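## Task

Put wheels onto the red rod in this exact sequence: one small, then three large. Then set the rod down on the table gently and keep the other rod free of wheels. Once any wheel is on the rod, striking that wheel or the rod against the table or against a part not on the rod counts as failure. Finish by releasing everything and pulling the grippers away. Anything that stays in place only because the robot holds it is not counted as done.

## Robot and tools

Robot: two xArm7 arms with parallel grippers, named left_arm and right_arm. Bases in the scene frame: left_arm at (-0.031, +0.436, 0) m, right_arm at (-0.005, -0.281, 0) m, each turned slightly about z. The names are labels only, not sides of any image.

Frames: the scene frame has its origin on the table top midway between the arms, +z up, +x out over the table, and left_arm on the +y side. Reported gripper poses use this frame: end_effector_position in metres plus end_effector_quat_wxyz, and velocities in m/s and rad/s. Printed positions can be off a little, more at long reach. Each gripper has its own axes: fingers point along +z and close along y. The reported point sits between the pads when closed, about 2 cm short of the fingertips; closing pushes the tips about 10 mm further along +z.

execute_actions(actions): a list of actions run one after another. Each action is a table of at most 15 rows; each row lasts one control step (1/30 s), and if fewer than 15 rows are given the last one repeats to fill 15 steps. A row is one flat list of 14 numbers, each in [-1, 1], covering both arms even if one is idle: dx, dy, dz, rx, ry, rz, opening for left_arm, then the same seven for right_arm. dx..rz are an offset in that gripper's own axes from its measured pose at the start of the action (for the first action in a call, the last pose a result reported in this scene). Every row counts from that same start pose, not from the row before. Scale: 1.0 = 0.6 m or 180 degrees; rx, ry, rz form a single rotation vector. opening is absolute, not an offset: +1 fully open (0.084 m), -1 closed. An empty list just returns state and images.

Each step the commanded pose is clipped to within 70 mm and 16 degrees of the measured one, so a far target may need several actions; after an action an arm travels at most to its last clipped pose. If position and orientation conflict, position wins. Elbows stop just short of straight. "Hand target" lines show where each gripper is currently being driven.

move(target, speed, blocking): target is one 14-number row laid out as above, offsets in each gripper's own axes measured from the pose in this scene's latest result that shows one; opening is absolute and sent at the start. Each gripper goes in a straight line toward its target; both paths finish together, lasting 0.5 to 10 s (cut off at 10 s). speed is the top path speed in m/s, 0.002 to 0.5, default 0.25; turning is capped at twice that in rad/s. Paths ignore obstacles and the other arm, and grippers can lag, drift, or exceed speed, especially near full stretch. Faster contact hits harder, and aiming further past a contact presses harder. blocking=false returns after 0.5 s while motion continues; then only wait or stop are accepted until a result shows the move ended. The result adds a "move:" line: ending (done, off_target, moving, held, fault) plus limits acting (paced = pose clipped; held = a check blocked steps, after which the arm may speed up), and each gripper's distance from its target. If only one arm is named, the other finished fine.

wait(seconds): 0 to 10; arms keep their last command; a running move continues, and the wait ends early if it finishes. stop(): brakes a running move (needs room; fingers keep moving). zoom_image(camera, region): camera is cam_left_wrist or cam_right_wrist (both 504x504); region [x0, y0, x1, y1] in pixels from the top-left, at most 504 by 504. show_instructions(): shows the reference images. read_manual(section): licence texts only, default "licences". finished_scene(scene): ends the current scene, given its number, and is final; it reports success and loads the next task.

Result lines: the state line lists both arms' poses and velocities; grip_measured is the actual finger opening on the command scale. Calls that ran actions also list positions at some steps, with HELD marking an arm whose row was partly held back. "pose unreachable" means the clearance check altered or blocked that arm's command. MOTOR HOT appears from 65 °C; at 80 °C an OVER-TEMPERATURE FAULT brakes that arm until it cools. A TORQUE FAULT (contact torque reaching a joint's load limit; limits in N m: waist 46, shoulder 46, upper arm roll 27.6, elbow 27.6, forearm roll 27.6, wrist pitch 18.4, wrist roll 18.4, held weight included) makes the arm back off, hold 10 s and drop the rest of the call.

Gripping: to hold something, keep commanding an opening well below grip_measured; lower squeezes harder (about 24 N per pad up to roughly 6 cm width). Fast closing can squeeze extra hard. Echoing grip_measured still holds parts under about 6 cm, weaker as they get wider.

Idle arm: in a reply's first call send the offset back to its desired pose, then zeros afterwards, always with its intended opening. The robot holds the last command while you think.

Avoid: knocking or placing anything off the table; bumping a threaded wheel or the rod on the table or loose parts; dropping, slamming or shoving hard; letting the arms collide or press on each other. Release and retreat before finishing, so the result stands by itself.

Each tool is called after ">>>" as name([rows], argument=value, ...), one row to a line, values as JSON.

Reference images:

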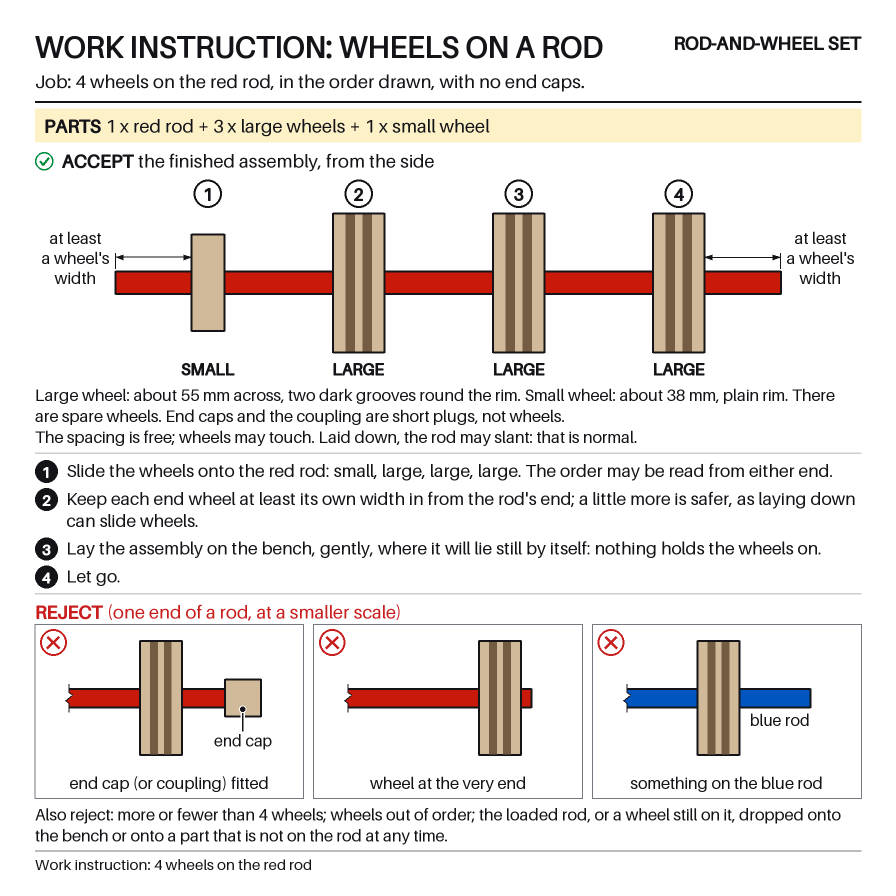

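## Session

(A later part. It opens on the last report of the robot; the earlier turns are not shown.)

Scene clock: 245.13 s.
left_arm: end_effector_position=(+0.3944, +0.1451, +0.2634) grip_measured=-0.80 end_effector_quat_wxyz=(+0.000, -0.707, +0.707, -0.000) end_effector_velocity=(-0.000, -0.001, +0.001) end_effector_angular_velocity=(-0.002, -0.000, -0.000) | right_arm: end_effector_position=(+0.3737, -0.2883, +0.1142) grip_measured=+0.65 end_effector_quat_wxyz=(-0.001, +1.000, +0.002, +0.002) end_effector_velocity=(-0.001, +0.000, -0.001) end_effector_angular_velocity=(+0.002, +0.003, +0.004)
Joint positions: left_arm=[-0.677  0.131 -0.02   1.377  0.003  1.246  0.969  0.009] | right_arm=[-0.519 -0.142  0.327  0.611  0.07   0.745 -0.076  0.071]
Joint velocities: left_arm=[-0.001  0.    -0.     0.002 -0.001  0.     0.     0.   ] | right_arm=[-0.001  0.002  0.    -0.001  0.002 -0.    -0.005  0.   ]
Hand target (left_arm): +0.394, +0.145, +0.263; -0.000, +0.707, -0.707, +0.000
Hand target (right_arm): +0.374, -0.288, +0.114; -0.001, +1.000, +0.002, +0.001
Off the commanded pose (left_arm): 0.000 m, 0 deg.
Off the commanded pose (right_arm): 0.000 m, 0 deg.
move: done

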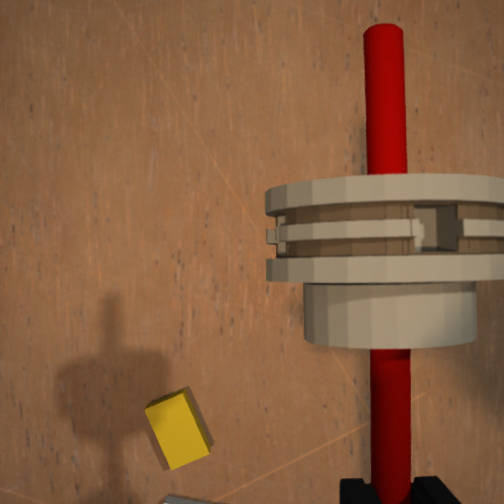

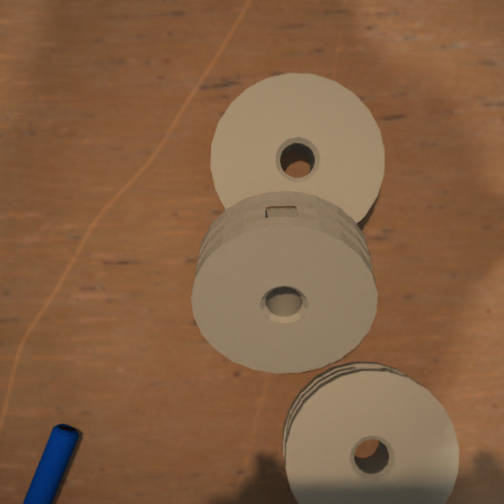

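>>> move(target=[0,0,0,0,0,0,-1,0.0025,0.012,0.155,0,0,0,0.65], speed=0.08)

>>> move(target=[0,0,0,0,0,0,-1,0,0,0,0,0,0,-0.2])

>>> move(target=[0,0,0,0,0,0,-1,0,0,-0.08,0,0,0,-0.2], speed=0.1)

>>> move(target=[0,0,0,0,0,0,-1,0,0,-0.2,0,0,0.5,-0.2], speed=0.4)

>>> move(target=[0,0,0,0,0,0,-1,-0.3,-0.033,-0.096,0,-0.5,0,-0.2], speed=0.35)

Scene clock: 268.90 s.
left_arm: end_effector_position=(+0.3944, +0.1451, +0.2634) grip_measured=-0.80 end_effector_quat_wxyz=(+0.000, -0.707, +0.707, -0.000) end_effector_velocity=(-0.000, +0.000, -0.001) end_effector_angular_velocity=(+0.001, +0.001, -0.000) | right_arm: end_effector_position=(+0.3759, -0.2958, +0.0215) grip_measured=+0.65 end_effector_quat_wxyz=(-0.001, +1.000, +0.001, +0.002) end_effector_velocity=(-0.001, -0.001, -0.001) end_effector_angular_velocity=(-0.001, +0.002, -0.003)
Joint positions: left_arm=[-0.677  0.131 -0.02   1.377  0.003  1.246  0.969  0.009] | right_arm=[-0.534  0.136  0.307  0.564 -0.095  0.432  0.028  0.071]
Joint velocities: left_arm=[-0.     0.    -0.    -0.002  0.    -0.    -0.    -0.   ] | right_arm=[-0.     0.002 -0.002 -0.001 -0.004 -0.001  0.003 -0.   ]
Hand target (left_arm): +0.394, +0.145, +0.263; -0.000, +0.707, -0.707, +0.000
Hand target (right_arm): +0.376, -0.296, +0.021; -0.001, +1.000, +0.001, +0.002
Off the commanded pose (left_arm): 0.000 m, 0 deg.
Off the commanded pose (right_arm): 0.001 m, 0 deg.
move: done

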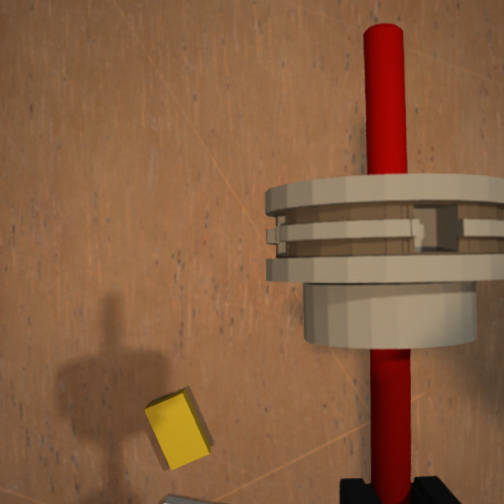

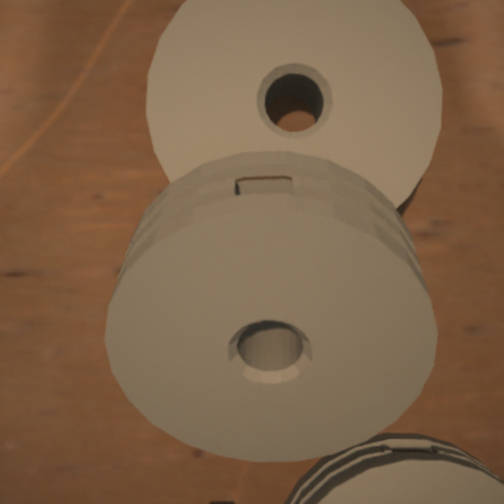

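Scene clock: 269.40 s.
left_arm: end_effector_position=(+0.3944, +0.1451, +0.2634) grip_measured=-0.80 end_effector_quat_wxyz=(+0.000, -0.707, +0.707, -0.000) end_effector_velocity=(-0.000, -0.001, +0.000) end_effector_angular_velocity=(-0.001, -0.000, -0.002) | right_arm: end_effector_position=(+0.3760, -0.2958, +0.0216) grip_measured=+0.29 end_effector_quat_wxyz=(-0.001, +1.000, +0.001, +0.002) end_effector_velocity=(-0.000, +0.000, -0.000) end_effector_angular_velocity=(-0.000, +0.001, +0.002)
Joint positions: left_arm=[-0.677  0.131 -0.02   1.377  0.003  1.246  0.969  0.009] | right_arm=[-0.534  0.136  0.307  0.564 -0.095  0.432  0.028  0.056]
Joint velocities: left_arm=[-0.001 -0.    -0.     0.    -0.001 -0.     0.001 -0.   ] | right_arm=[ 0.001  0.001 -0.    -0.    -0.001  0.     0.     0.   ]
Hand target (left_arm): +0.394, +0.145, +0.263; -0.000, +0.707, -0.707, +0.000
Hand target (right_arm): +0.376, -0.296, +0.021; -0.001, +1.000, +0.001, +0.002
Off the commanded pose (left_arm): 0.000 m, 0 deg.
Off the commanded pose (right_arm): 0.000 m, 0 deg.
move: done

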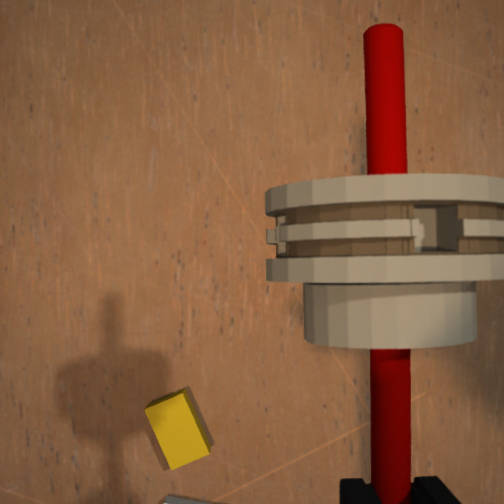

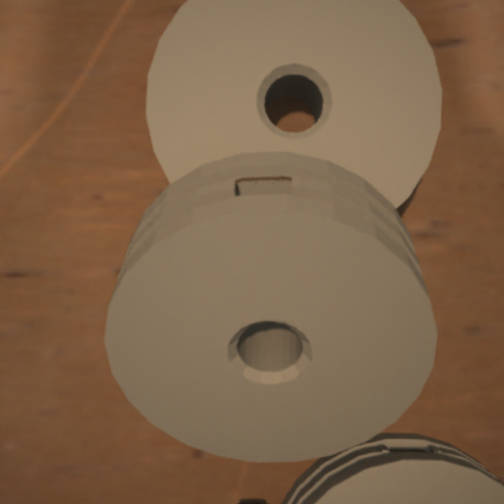

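Scene clock: 270.27 s.
left_arm: end_effector_position=(+0.3944, +0.1451, +0.2634) grip_measured=-0.80 end_effector_quat_wxyz=(+0.000, -0.707, +0.707, -0.000) end_effector_velocity=(-0.000, +0.000, -0.001) end_effector_angular_velocity=(+0.001, +0.001, -0.002) | right_arm: end_effector_position=(+0.3754, -0.2956, +0.0692) grip_measured=+0.29 end_effector_quat_wxyz=(-0.001, +1.000, +0.002, +0.002) end_effector_velocity=(+0.001, +0.000, +0.002) end_effector_angular_velocity=(+0.000, -0.003, +0.001)
Joint positions: left_arm=[-0.677  0.131 -0.02   1.377  0.003  1.246  0.969  0.009] | right_arm=[-0.539 -0.017  0.328  0.579  0.013  0.591 -0.051  0.056]
Joint velocities: left_arm=[ 0.     0.    -0.    -0.001  0.001  0.     0.002 -0.   ] | right_arm=[ 0.001 -0.003 -0.     0.003  0.002  0.002 -0.001  0.   ]
Hand target (left_arm): +0.394, +0.145, +0.263; -0.000, +0.707, -0.707, +0.000
Hand target (right_arm): +0.376, -0.296, +0.070; -0.001, +1.000, +0.002, +0.002
Off the commanded pose (left_arm): 0.000 m, 0 deg.
Off the commanded pose (right_arm): 0.001 m, 0 deg.
move: done

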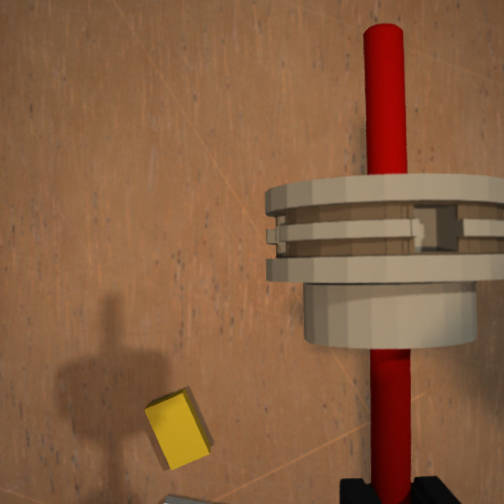

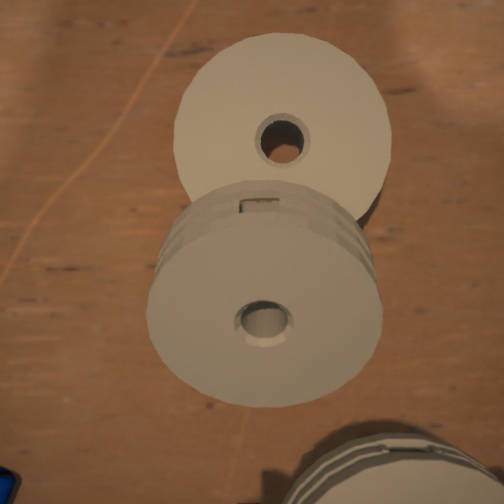

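Scene clock: 272.73 s.
left_arm: end_effector_position=(+0.3944, +0.1451, +0.2634) grip_measured=-0.80 end_effector_quat_wxyz=(+0.000, -0.707, +0.707, -0.000) end_effector_velocity=(+0.000, +0.000, -0.000) end_effector_angular_velocity=(+0.001, -0.001, +0.001) | right_arm: end_effector_position=(+0.3748, -0.2952, +0.1890) grip_measured=+0.29 end_effector_quat_wxyz=(+0.002, -0.709, +0.705, -0.000) end_effector_velocity=(+0.001, +0.000, +0.001) end_effector_angular_velocity=(-0.001, -0.001, -0.003)
Joint positions: left_arm=[-0.677  0.131 -0.02   1.377  0.003  1.246  0.969  0.009] | right_arm=[-0.646 -0.287  0.412  0.729  0.139  0.995  1.416  0.056]
Joint velocities: left_arm=[ 0.     0.001 -0.     0.     0.001 -0.001 -0.001  0.   ] | right_arm=[-0.001 -0.     0.001  0.003 -0.001  0.001  0.004  0.   ]
Hand target (left_arm): +0.394, +0.145, +0.263; -0.000, +0.707, -0.707, +0.000
Hand target (right_arm): +0.375, -0.295, +0.189; -0.002, +0.709, -0.706, +0.000
Off the commanded pose (left_arm): 0.000 m, 0 deg.
Off the commanded pose (right_arm): 0.001 m, 0 deg.
move: done

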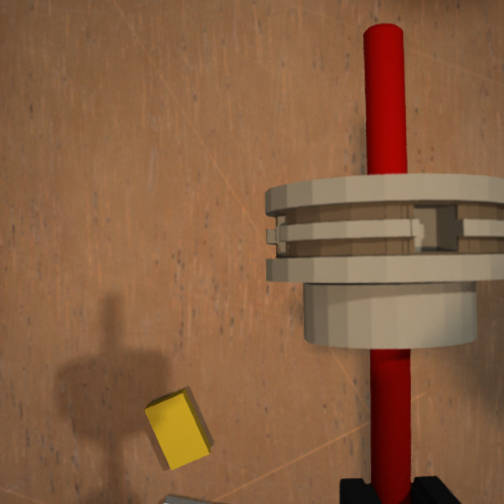

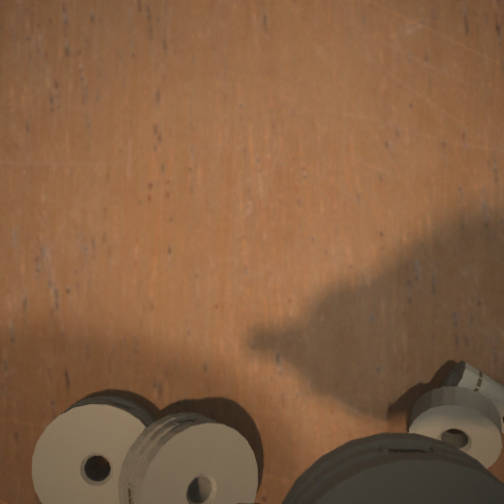

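Scene clock: 275.43 s.
left_arm: end_effector_position=(+0.3944, +0.1451, +0.2634) grip_measured=-0.80 end_effector_quat_wxyz=(+0.000, -0.707, +0.707, -0.000) end_effector_velocity=(+0.000, -0.000, +0.000) end_effector_angular_velocity=(-0.000, -0.000, -0.001) | right_arm: end_effector_position=(+0.3942, -0.1160, +0.2477) grip_measured=+0.29 end_effector_quat_wxyz=(+0.501, -0.502, +0.497, +0.500) end_effector_velocity=(-0.001, +0.001, +0.000) end_effector_angular_velocity=(+0.004, -0.000, +0.004)
Joint positions: left_arm=[-0.677  0.131 -0.02   1.377  0.003  1.246  0.969  0.009] | right_arm=[-0.58   0.191  0.175  0.802  1.359  1.682  0.601  0.056]
Joint velocities: left_arm=[ 0.    -0.001 -0.     0.    -0.     0.     0.001  0.   ] | right_arm=[ 0.001  0.002  0.002 -0.001  0.001  0.003 -0.003 -0.   ]
Hand target (left_arm): +0.394, +0.145, +0.263; -0.000, +0.707, -0.707, +0.000
Hand target (right_arm): +0.394, -0.116, +0.247; +0.501, -0.501, +0.497, +0.500
Off the commanded pose (left_arm): 0.000 m, 0 deg.
Off the commanded pose (right_arm): 0.001 m, 0 deg.
move: done

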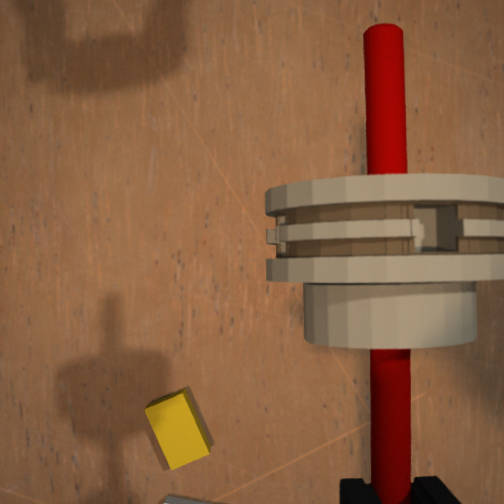

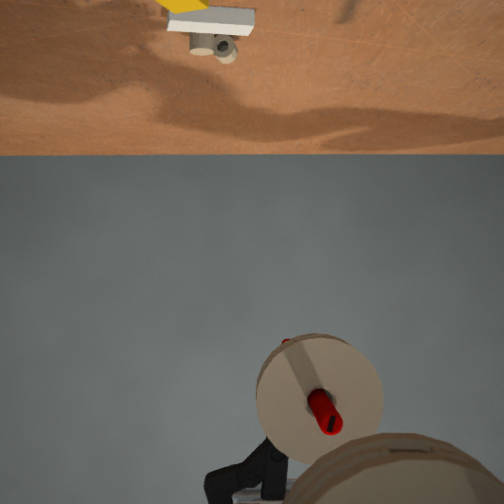

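Rim 433 → z≈.246.

>>> move(target=[0,0,0,0,0,0,-1,0.0027,-0.001,0.19,0,0,0,-0.2], speed=0.12)

>>> move(target=[0,0,0,0,0,0,-1,0,0,0.02,0,0,0,-0.2], speed=0.01)

Scene clock: 283.03 s.
left_arm: end_effector_position=(+0.3944, +0.1451, +0.2634) grip_measured=-0.80 end_effector_quat_wxyz=(+0.000, -0.707, +0.707, -0.000) end_effector_velocity=(+0.000, -0.000, +0.000) end_effector_angular_velocity=(-0.000, -0.001, -0.001) | right_arm: end_effector_position=(+0.3945, -0.0024, +0.2459) grip_measured=+0.29 end_effector_quat_wxyz=(+0.501, -0.501, +0.498, +0.500) end_effector_velocity=(-0.001, +0.003, -0.000) end_effector_angular_velocity=(+0.001, +0.001, +0.005)
Joint positions: left_arm=[-0.677  0.131 -0.02   1.377  0.003  1.246  0.969  0.009] | right_arm=[-0.412  0.178  0.326  0.769  1.607  1.48   0.592  0.056]
Joint velocities: left_arm=[-0.     0.    -0.     0.001  0.    -0.     0.001 -0.   ] | right_arm=[ 0.004  0.001  0.004  0.     0.002 -0.001 -0.     0.   ]
Hand target (left_arm): +0.394, +0.145, +0.263; -0.000, +0.707, -0.707, +0.000
Hand target (right_arm): +0.394, -0.002, +0.246; +0.501, -0.502, +0.497, +0.500
Off the commanded pose (left_arm): 0.000 m, 0 deg.
Off the commanded pose (right_arm): 0.001 m, 0 deg.
move: done

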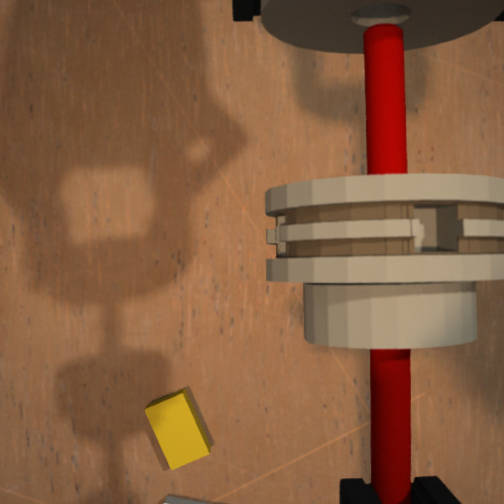

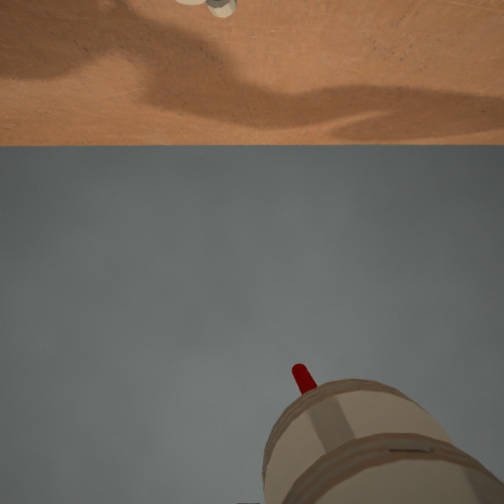

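Scene clock: 284.47 s.
left_arm: end_effector_position=(+0.3944, +0.1451, +0.2634) grip_measured=-0.80 end_effector_quat_wxyz=(+0.000, -0.707, +0.707, -0.000) end_effector_velocity=(+0.000, +0.000, -0.000) end_effector_angular_velocity=(-0.000, -0.000, +0.000) | right_arm: end_effector_position=(+0.3944, +0.0096, +0.2459) grip_measured=+0.29 end_effector_quat_wxyz=(+0.501, -0.501, +0.498, +0.500) end_effector_velocity=(+0.001, -0.001, -0.000) end_effector_angular_velocity=(-0.000, +0.000, -0.005)
Joint positions: left_arm=[-0.677  0.131 -0.02   1.377  0.003  1.246  0.969  0.009] | right_arm=[-0.394  0.182  0.342  0.774  1.632  1.458  0.59   0.056]
Joint velocities: left_arm=[ 0.001  0.    -0.     0.    -0.    -0.     0.001 -0.   ] | right_arm=[-0.001  0.    -0.001  0.     0.002 -0.002 -0.     0.   ]
Hand target (left_arm): +0.394, +0.145, +0.263; -0.000, +0.707, -0.707, +0.000
Hand target (right_arm): +0.394, +0.010, +0.246; +0.501, -0.501, +0.498, +0.500
Off the commanded pose (left_arm): 0.000 m, 0 deg.
Off the commanded pose (right_arm): 0.000 m, 0 deg.
move: done

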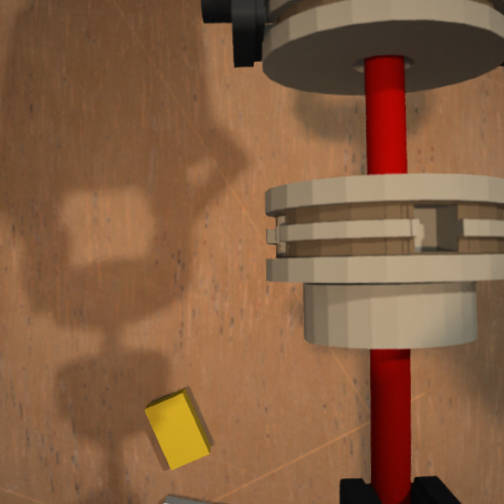

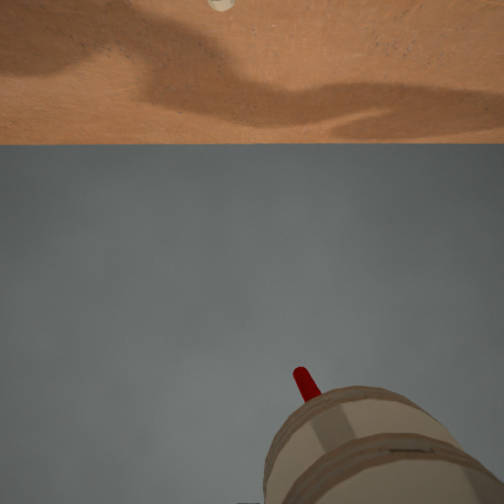

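>>> move(target=[0,0,0,0,0,0,-1,-0.0005,0,0.085,0,0,0,-0.2], speed=0.03)

>>> move(target=[0,0,0,0,0,0,-1,0,0,0,0,0,0,0.65])

>>> move(target=[0,0,0,0,0,0,-1,0,0,-0.2,0,0,0,0.65])

>>> move(target=[0,0,0,0,0,0,-1,0.1,-0.125,-0.357,0,0.5,0,0.65], speed=0.35)

>>> move(target=[0,0,0,0,0,0,-1,0,0,0.12,0,0,-0.47,0.65], speed=0.4)

Scene clock: 296.67 s.
left_arm: end_effector_position=(+0.3944, +0.1451, +0.2634) grip_measured=-0.80 end_effector_quat_wxyz=(+0.000, -0.707, +0.707, -0.000) end_effector_velocity=(-0.000, +0.000, -0.000) end_effector_angular_velocity=(+0.000, +0.001, +0.000) | right_arm: end_effector_position=(+0.3942, +0.0606, +0.2462) grip_measured=+0.29 end_effector_quat_wxyz=(+0.501, -0.501, +0.498, +0.500) end_effector_velocity=(+0.001, -0.001, +0.000) end_effector_angular_velocity=(-0.000, -0.001, -0.005)
Joint positions: left_arm=[-0.677  0.131 -0.02   1.378  0.003  1.246  0.969  0.009] | right_arm=[-0.316  0.212  0.406  0.809  1.736  1.36   0.581  0.056]
Joint velocities: left_arm=[ 0.    -0.    -0.    -0.001  0.     0.    -0.    -0.   ] | right_arm=[-0.001 -0.001 -0.001  0.001  0.002 -0.001 -0.     0.   ]
Hand target (left_arm): +0.394, +0.145, +0.263; -0.000, +0.707, -0.707, +0.000
Hand target (right_arm): +0.394, +0.061, +0.246; +0.501, -0.501, +0.498, +0.500
Off the commanded pose (left_arm): 0.000 m, 0 deg.
Off the commanded pose (right_arm): 0.000 m, 0 deg.
move: done

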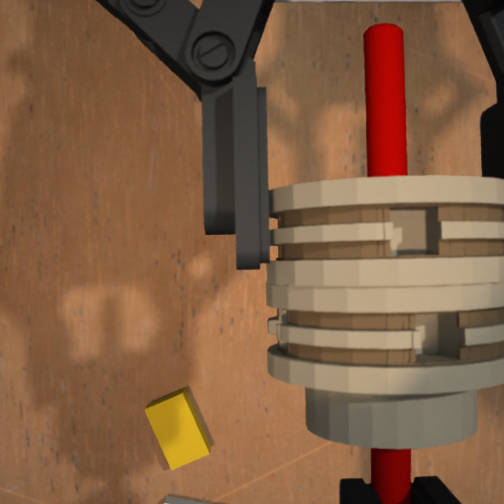

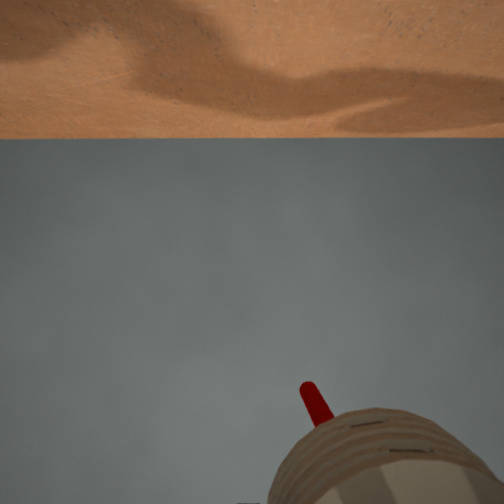

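Scene clock: 297.17 s.
left_arm: end_effector_position=(+0.3944, +0.1451, +0.2634) grip_measured=-0.80 end_effector_quat_wxyz=(+0.000, -0.707, +0.707, -0.000) end_effector_velocity=(-0.000, +0.000, -0.000) end_effector_angular_velocity=(+0.000, +0.001, +0.002) | right_arm: end_effector_position=(+0.3942, +0.0606, +0.2462) grip_measured=+0.65 end_effector_quat_wxyz=(+0.501, -0.501, +0.498, +0.500) end_effector_velocity=(-0.000, +0.000, +0.000) end_effector_angular_velocity=(-0.000, -0.000, +0.000)
Joint positions: left_arm=[-0.677  0.131 -0.02   1.378  0.003  1.246  0.969  0.009] | right_arm=[-0.316  0.212  0.406  0.809  1.736  1.36   0.581  0.071]
Joint velocities: left_arm=[ 0.    -0.    -0.    -0.001  0.     0.    -0.002 -0.   ] | right_arm=[-0. -0.  0.  0. -0.  0. -0.  0.]
Hand target (left_arm): +0.394, +0.145, +0.263; -0.000, +0.707, -0.707, +0.000
Hand target (right_arm): +0.394, +0.061, +0.246; +0.501, -0.501, +0.498, +0.500
Off the commanded pose (left_arm): 0.000 m, 0 deg.
Off the commanded pose (right_arm): 0.000 m, 0 deg.
move: done

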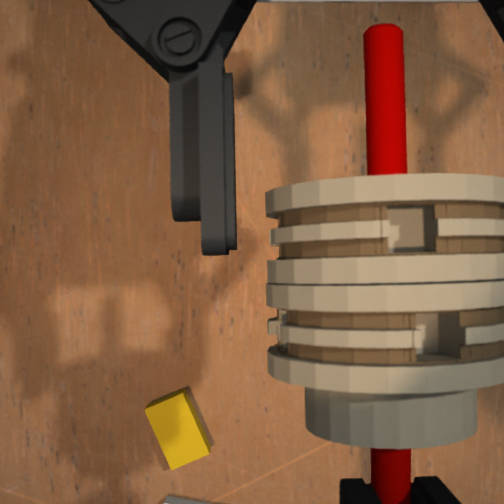

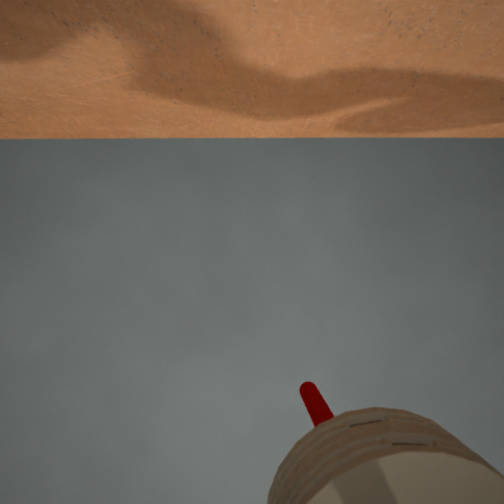

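Scene clock: 298.13 s.
left_arm: end_effector_position=(+0.3944, +0.1451, +0.2634) grip_measured=-0.80 end_effector_quat_wxyz=(+0.000, -0.707, +0.707, -0.000) end_effector_velocity=(-0.000, -0.000, +0.000) end_effector_angular_velocity=(-0.000, -0.000, -0.001) | right_arm: end_effector_position=(+0.3944, -0.0588, +0.2463) grip_measured=+0.65 end_effector_quat_wxyz=(+0.501, -0.502, +0.497, +0.500) end_effector_velocity=(+0.003, -0.005, -0.001) end_effector_angular_velocity=(-0.001, +0.001, -0.012)
Joint positions: left_arm=[-0.677  0.131 -0.02   1.378  0.003  1.246  0.969  0.009] | right_arm=[-0.498  0.174  0.251  0.77   1.482  1.583  0.597  0.071]
Joint velocities: left_arm=[ 0.    -0.    -0.    -0.     0.    -0.     0.001  0.   ] | right_arm=[-0.006  0.001 -0.007  0.001 -0.002  0.     0.     0.   ]
Hand target (left_arm): +0.394, +0.145, +0.263; -0.000, +0.707, -0.707, +0.000
Hand target (right_arm): +0.395, -0.060, +0.246; +0.501, -0.501, +0.498, +0.500
Off the commanded pose (left_arm): 0.000 m, 0 deg.
Off the commanded pose (right_arm): 0.001 m, 0 deg.
move: done

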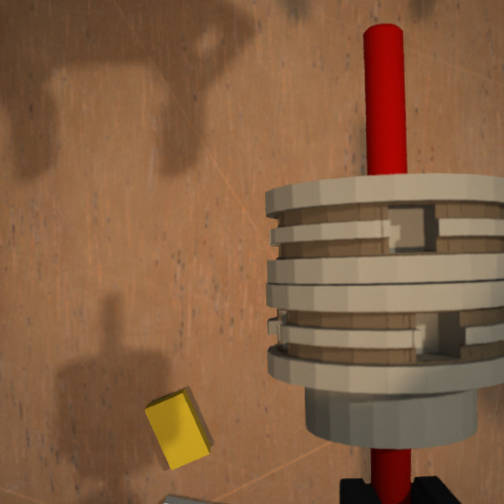

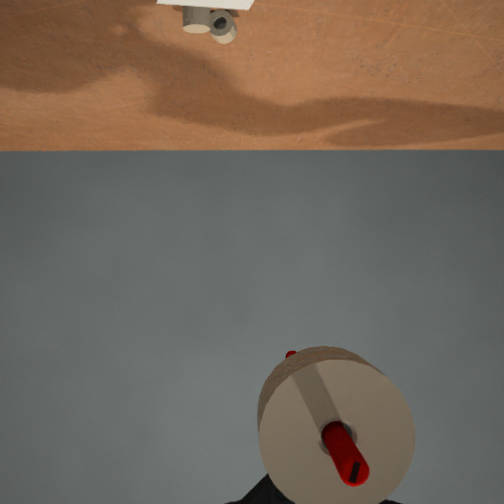

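Scene clock: 300.87 s.
left_arm: end_effector_position=(+0.3944, +0.1451, +0.2634) grip_measured=-0.80 end_effector_quat_wxyz=(+0.000, -0.707, +0.707, -0.000) end_effector_velocity=(+0.000, -0.001, +0.000) end_effector_angular_velocity=(-0.001, -0.001, -0.001) | right_arm: end_effector_position=(+0.4701, -0.2721, +0.1861) grip_measured=+0.65 end_effector_quat_wxyz=(+0.002, -0.709, +0.706, -0.000) end_effector_velocity=(-0.000, +0.000, -0.000) end_effector_angular_velocity=(-0.004, +0.001, -0.001)
Joint positions: left_arm=[-0.677  0.131 -0.02   1.378  0.003  1.246  0.969  0.009] | right_arm=[-0.426  0.056  0.275  1.055 -0.015  0.998  1.597  0.071]
Joint velocities: left_arm=[-0.     0.     0.     0.001 -0.    -0.001  0.001  0.   ] | right_arm=[ 0.002  0.001  0.     0.001 -0.005  0.002  0.006  0.   ]
Hand target (left_arm): +0.394, +0.145, +0.263; -0.000, +0.707, -0.707, +0.000
Hand target (right_arm): +0.470, -0.272, +0.186; -0.002, +0.709, -0.705, +0.000
Off the commanded pose (left_arm): 0.000 m, 0 deg.
Off the commanded pose (right_arm): 0.001 m, 0 deg.
move: done

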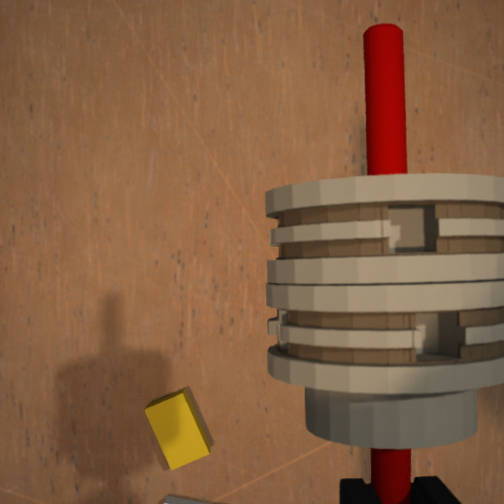

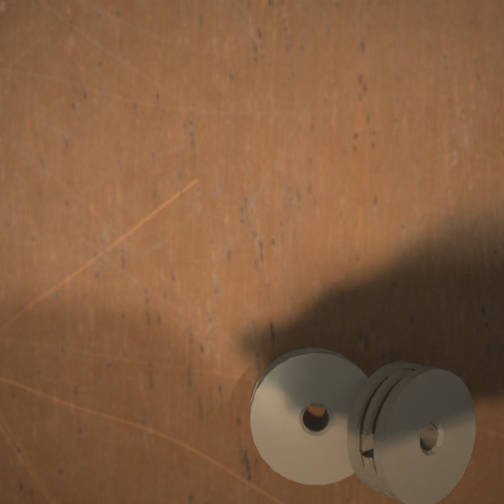

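Scene clock: 303.20 s.
left_arm: end_effector_position=(+0.3944, +0.1451, +0.2634) grip_measured=-0.80 end_effector_quat_wxyz=(+0.000, -0.707, +0.707, -0.000) end_effector_velocity=(-0.000, +0.000, -0.000) end_effector_angular_velocity=(+0.000, +0.001, +0.000) | right_arm: end_effector_position=(+0.4706, -0.2722, +0.1143) grip_measured=+0.65 end_effector_quat_wxyz=(-0.001, +0.999, -0.046, +0.002) end_effector_velocity=(-0.001, +0.001, -0.002) end_effector_angular_velocity=(+0.003, +0.003, +0.007)
Joint positions: left_arm=[-0.677  0.131 -0.02   1.378  0.003  1.246  0.969  0.009] | right_arm=[-0.49   0.17   0.342  0.963 -0.076  0.8    0.166  0.071]
Joint velocities: left_arm=[ 0.    -0.     0.    -0.001 -0.001  0.     0.     0.   ] | right_arm=[-0.001  0.003  0.002 -0.001  0.002 -0.001 -0.007 -0.   ]
Hand target (left_arm): +0.394, +0.145, +0.263; -0.000, +0.707, -0.707, +0.000
Hand target (right_arm): +0.470, -0.272, +0.114; -0.001, +0.999, -0.045, +0.002
Off the commanded pose (left_arm): 0.000 m, 0 deg.
Off the commanded pose (right_arm): 0.000 m, 0 deg.
move: done

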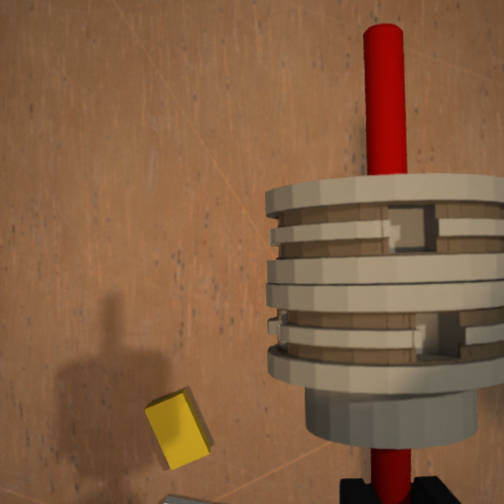

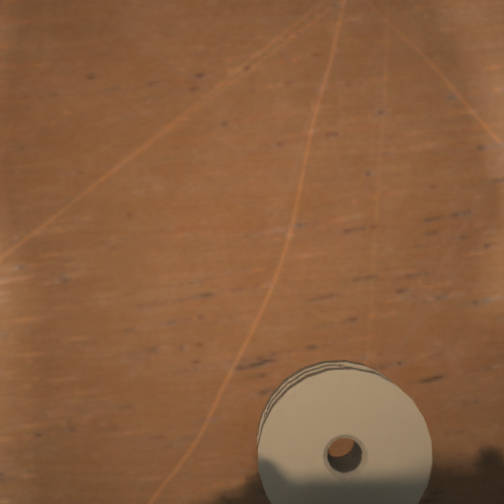

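>>> move(target=[0,0,0,0,0,0,-1,0.0025,-0.002,0.155,0,0,0,0.65], speed=0.08)

>>> move(target=[0,0,0,0,0,0,-1,0,0,0,0,0,0,-0.2])

>>> move(target=[0,0,0,0,0,0,-1,0.06,0,-0.002,0,0,0,-0.2], speed=0.03)

>>> move(target=[0,0,0,0,0,0,-1,0,0,-0.278,0,0,0.47,-0.2], speed=0.3)

>>> move(target=[0,0,0,0,0,0,-1,-0.265,0.187,-0.094,0,-0.5,0,-0.2], speed=0.35)

Scene clock: 313.93 s.
left_arm: end_effector_position=(+0.3944, +0.1451, +0.2634) grip_measured=-0.80 end_effector_quat_wxyz=(+0.000, -0.707, +0.707, -0.000) end_effector_velocity=(-0.000, +0.001, -0.001) end_effector_angular_velocity=(+0.002, +0.001, -0.000) | right_arm: end_effector_position=(+0.4730, -0.2714, +0.0217) grip_measured=+0.65 end_effector_quat_wxyz=(-0.001, +0.999, -0.046, +0.002) end_effector_velocity=(+0.000, -0.000, -0.000) end_effector_angular_velocity=(-0.001, -0.001, -0.000)
Joint positions: left_arm=[-0.677  0.131 -0.02   1.378  0.003  1.246  0.969  0.009] | right_arm=[-0.454  0.382  0.294  0.927 -0.199  0.565  0.255  0.071]
Joint velocities: left_arm=[ 0.    -0.001 -0.    -0.002  0.001  0.     0.     0.   ] | right_arm=[ 0.001  0.001 -0.001  0.    -0.002 -0.002  0.002  0.   ]
Hand target (left_arm): +0.394, +0.145, +0.263; -0.000, +0.707, -0.707, +0.000
Hand target (right_arm): +0.473, -0.271, +0.021; -0.001, +0.999, -0.046, +0.002
Off the commanded pose (left_arm): 0.000 m, 0 deg.
Off the commanded pose (right_arm): 0.001 m, 0 deg.
move: done

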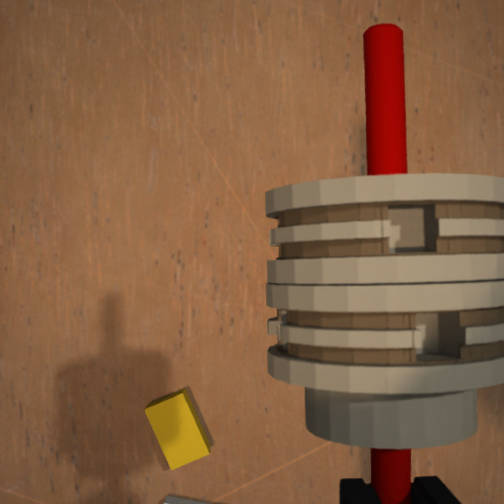

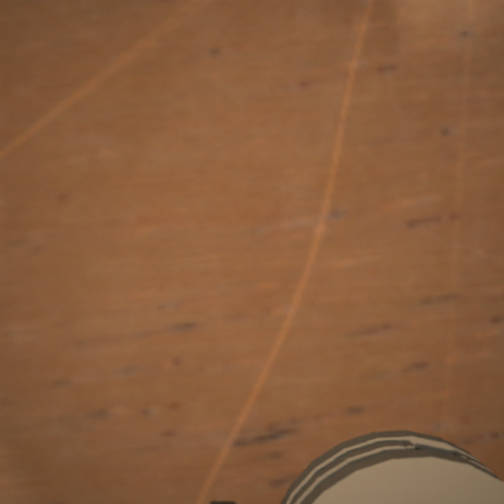

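Scene clock: 314.43 s.
left_arm: end_effector_position=(+0.3944, +0.1451, +0.2634) grip_measured=-0.80 end_effector_quat_wxyz=(+0.000, -0.707, +0.707, -0.000) end_effector_velocity=(-0.000, -0.000, -0.000) end_effector_angular_velocity=(-0.000, +0.000, +0.002) | right_arm: end_effector_position=(+0.4731, -0.2714, +0.0218) grip_measured=+0.29 end_effector_quat_wxyz=(-0.001, +0.999, -0.046, +0.003) end_effector_velocity=(-0.000, -0.001, -0.000) end_effector_angular_velocity=(-0.000, +0.000, -0.002)
Joint positions: left_arm=[-0.677  0.131 -0.02   1.378  0.003  1.246  0.969  0.009] | right_arm=[-0.454  0.381  0.294  0.927 -0.199  0.565  0.255  0.056]
Joint velocities: left_arm=[ 0.    -0.     0.    -0.    -0.001 -0.    -0.002  0.   ] | right_arm=[-0.001 -0.    -0.001 -0.    -0.    -0.     0.     0.   ]
Hand target (left_arm): +0.394, +0.145, +0.263; -0.000, +0.707, -0.707, +0.000
Hand target (right_arm): +0.473, -0.271, +0.022; -0.001, +0.999, -0.046, +0.002
Off the commanded pose (left_arm): 0.000 m, 0 deg.
Off the commanded pose (right_arm): 0.000 m, 0 deg.
move: done

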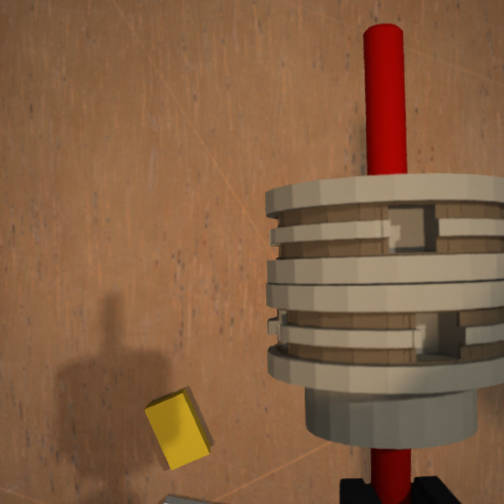

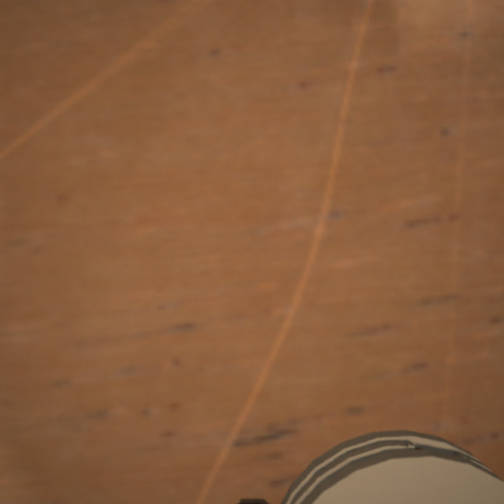

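Scene clock: 315.93 s.
left_arm: end_effector_position=(+0.3944, +0.1451, +0.2634) grip_measured=-0.80 end_effector_quat_wxyz=(+0.000, -0.707, +0.707, -0.000) end_effector_velocity=(+0.000, -0.001, +0.000) end_effector_angular_velocity=(-0.001, -0.001, -0.001) | right_arm: end_effector_position=(+0.5088, -0.2746, +0.0232) grip_measured=+0.29 end_effector_quat_wxyz=(-0.001, +0.999, -0.046, +0.003) end_effector_velocity=(+0.000, +0.001, -0.000) end_effector_angular_velocity=(+0.000, +0.001, +0.001)
Joint positions: left_arm=[-0.677  0.131 -0.02   1.378  0.003  1.246  0.969  0.009] | right_arm=[-0.438  0.468  0.282  1.073 -0.212  0.627  0.252  0.056]
Joint velocities: left_arm=[-0.001  0.    -0.     0.001 -0.    -0.     0.     0.   ] | right_arm=[ 0.001  0.002  0.001  0.002 -0.     0.002 -0.    -0.   ]
Hand target (left_arm): +0.394, +0.145, +0.263; -0.000, +0.707, -0.707, +0.000
Hand target (right_arm): +0.509, -0.275, +0.023; -0.001, +0.999, -0.046, +0.003
Off the commanded pose (left_arm): 0.000 m, 0 deg.
Off the commanded pose (right_arm): 0.000 m, 0 deg.
move: done

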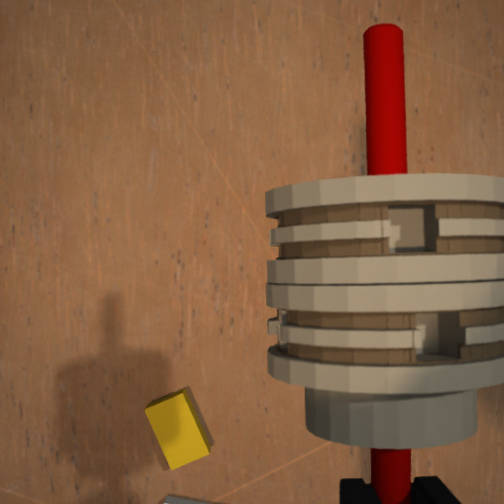

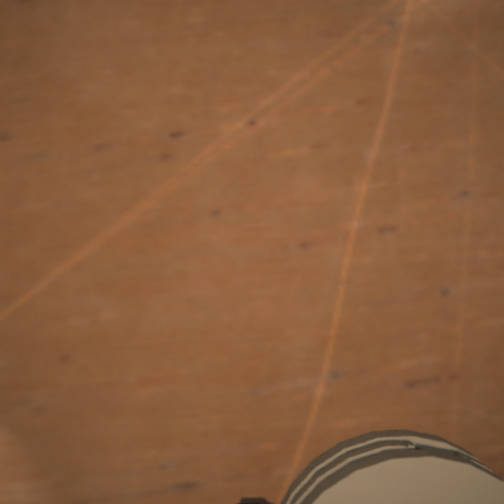

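Scene clock: 318.83 s.
left_arm: end_effector_position=(+0.3944, +0.1451, +0.2634) grip_measured=-0.80 end_effector_quat_wxyz=(+0.000, -0.707, +0.707, -0.000) end_effector_velocity=(+0.000, -0.000, +0.000) end_effector_angular_velocity=(-0.001, -0.000, +0.001) | right_arm: end_effector_position=(+0.5076, -0.2742, +0.1895) grip_measured=+0.29 end_effector_quat_wxyz=(+0.002, -0.709, +0.706, -0.001) end_effector_velocity=(+0.001, +0.000, +0.002) end_effector_angular_velocity=(-0.001, -0.003, -0.005)
Joint positions: left_arm=[-0.677  0.131 -0.02   1.378  0.003  1.246  0.969  0.009] | right_arm=[-0.304  0.17   0.152  1.209 -0.027  1.037  1.6    0.056]
Joint velocities: left_arm=[ 0.     0.    -0.     0.001 -0.     0.    -0.001 -0.   ] | right_arm=[ 0.    -0.001  0.     0.004 -0.     0.002  0.005  0.   ]
Hand target (left_arm): +0.394, +0.145, +0.263; -0.000, +0.707, -0.707, +0.000
Hand target (right_arm): +0.508, -0.274, +0.190; -0.003, +0.708, -0.706, +0.001
Off the commanded pose (left_arm): 0.000 m, 0 deg.
Off the commanded pose (right_arm): 0.001 m, 0 deg.
move: done

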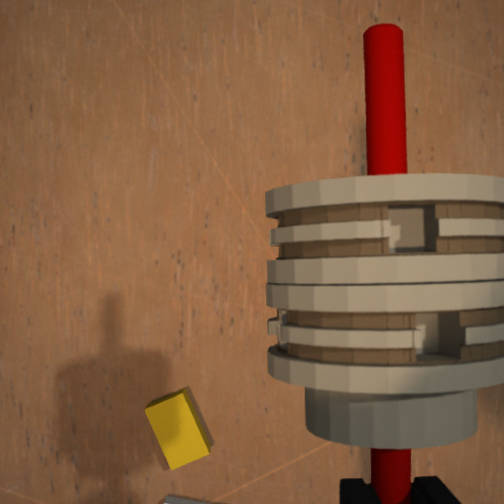

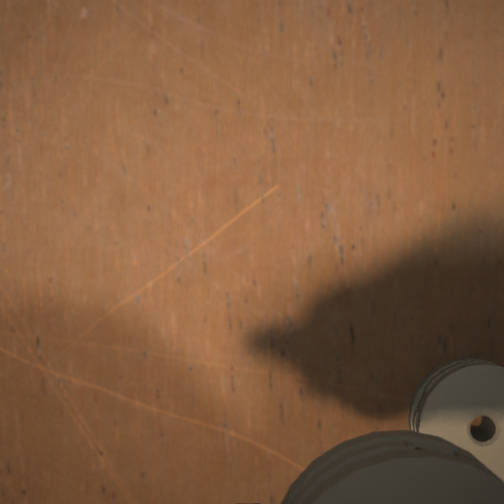

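Scene clock: 321.53 s.
left_arm: end_effector_position=(+0.3944, +0.1451, +0.2634) grip_measured=-0.80 end_effector_quat_wxyz=(+0.000, -0.707, +0.707, -0.000) end_effector_velocity=(-0.000, -0.000, -0.000) end_effector_angular_velocity=(-0.001, +0.001, +0.002) | right_arm: end_effector_position=(+0.3953, -0.1166, +0.2464) grip_measured=+0.29 end_effector_quat_wxyz=(+0.501, -0.502, +0.497, +0.499) end_effector_velocity=(-0.001, +0.001, -0.000) end_effector_angular_velocity=(+0.005, +0.001, -0.000)
Joint positions: left_arm=[-0.677  0.131 -0.02   1.378  0.003  1.246  0.969  0.009] | right_arm=[-0.543  0.196  0.137  0.807  1.361  1.687  0.596  0.056]
Joint velocities: left_arm=[-0.     0.    -0.     0.    -0.001  0.    -0.002  0.   ] | right_arm=[ 0.001  0.002 -0.001 -0.003  0.003  0.003 -0.003 -0.   ]
Hand target (left_arm): +0.394, +0.145, +0.263; -0.000, +0.707, -0.707, +0.000
Hand target (right_arm): +0.395, -0.116, +0.246; +0.501, -0.502, +0.497, +0.500
Off the commanded pose (left_arm): 0.000 m, 0 deg.
Off the commanded pose (right_arm): 0.001 m, 0 deg.
move: done

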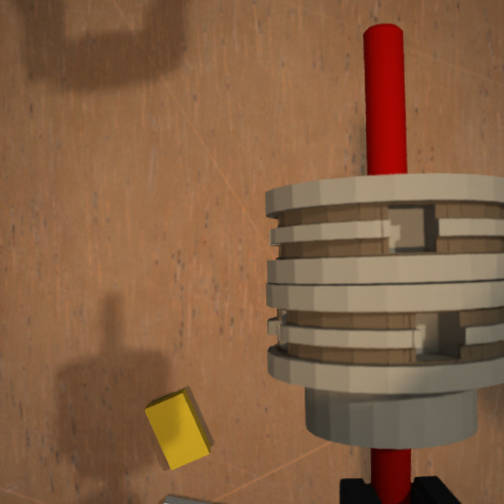

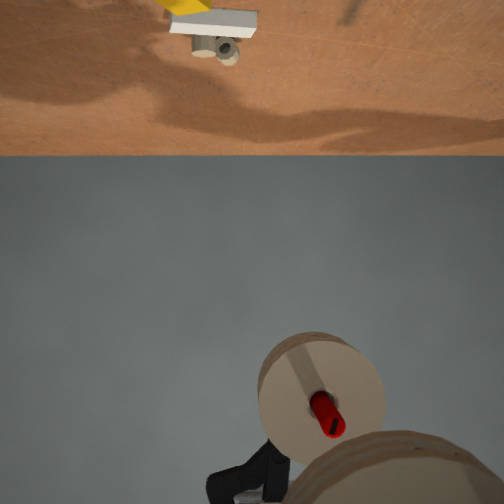

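>>> move(target=[0,0,0,0,0,0,-1,-0.0005,0.001,0.19,0,0,0,-0.2], speed=0.12)

>>> move(target=[0,0,0,0,0,0,-1,0,0,0.02,0,0,0,-0.2], speed=0.01)

Scene clock: 335.43 s.
left_arm: end_effector_position=(+0.3944, +0.1451, +0.2634) grip_measured=-0.80 end_effector_quat_wxyz=(+0.000, -0.707, +0.707, -0.000) end_effector_velocity=(+0.000, +0.000, +0.000) end_effector_angular_velocity=(-0.000, -0.001, -0.000) | right_arm: end_effector_position=(+0.3944, -0.0030, +0.2465) grip_measured=+0.29 end_effector_quat_wxyz=(+0.502, -0.502, +0.497, +0.499) end_effector_velocity=(-0.001, +0.003, +0.001) end_effector_angular_velocity=(+0.001, -0.001, +0.004)
Joint positions: left_arm=[-0.677  0.131 -0.02   1.378  0.003  1.246  0.969  0.009] | right_arm=[-0.377  0.173  0.287  0.768  1.609  1.488  0.592  0.056]
Joint velocities: left_arm=[ 0.    -0.001  0.     0.     0.     0.     0.001 -0.   ] | right_arm=[ 0.004 -0.     0.003  0.     0.002 -0.001 -0.     0.   ]
Hand target (left_arm): +0.394, +0.145, +0.263; -0.000, +0.707, -0.707, +0.000
Hand target (right_arm): +0.394, -0.002, +0.247; +0.501, -0.502, +0.497, +0.500
Off the commanded pose (left_arm): 0.000 m, 0 deg.
Off the commanded pose (right_arm): 0.001 m, 0 deg.
move: done

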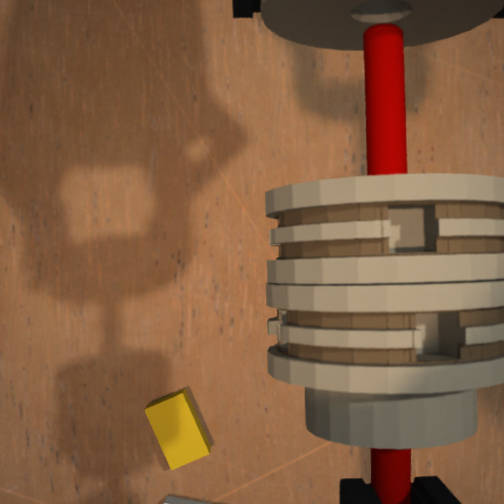

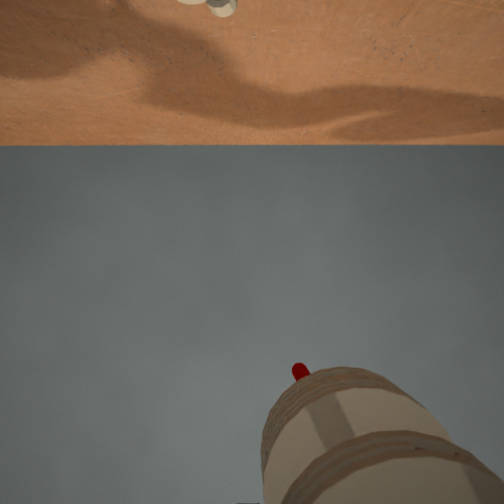

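Scene clock: 336.87 s.
left_arm: end_effector_position=(+0.3944, +0.1451, +0.2634) grip_measured=-0.80 end_effector_quat_wxyz=(+0.000, -0.707, +0.707, -0.000) end_effector_velocity=(-0.000, -0.000, -0.000) end_effector_angular_velocity=(-0.000, +0.000, -0.003) | right_arm: end_effector_position=(+0.3943, +0.0090, +0.2465) grip_measured=+0.29 end_effector_quat_wxyz=(+0.502, -0.502, +0.497, +0.499) end_effector_velocity=(+0.000, -0.000, -0.000) end_effector_angular_velocity=(-0.001, -0.000, -0.002)
Joint positions: left_arm=[-0.677  0.131 -0.02   1.378  0.003  1.246  0.969  0.009] | right_arm=[-0.359  0.177  0.303  0.772  1.635  1.466  0.59   0.056]
Joint velocities: left_arm=[-0.001  0.     0.    -0.    -0.    -0.     0.002  0.   ] | right_arm=[ 0.    -0.001  0.    -0.     0.001 -0.002  0.     0.   ]
Hand target (left_arm): +0.394, +0.145, +0.263; -0.000, +0.707, -0.707, +0.000
Hand target (right_arm): +0.394, +0.009, +0.246; +0.502, -0.502, +0.497, +0.499
Off the commanded pose (left_arm): 0.000 m, 0 deg.
Off the commanded pose (right_arm): 0.000 m, 0 deg.
move: done

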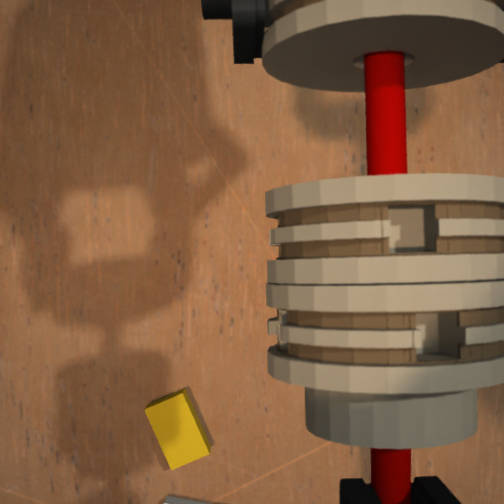

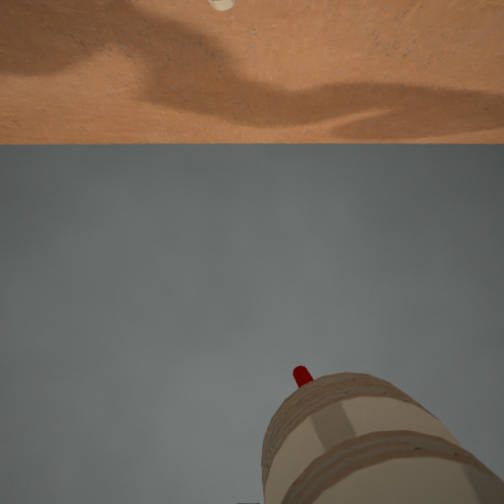

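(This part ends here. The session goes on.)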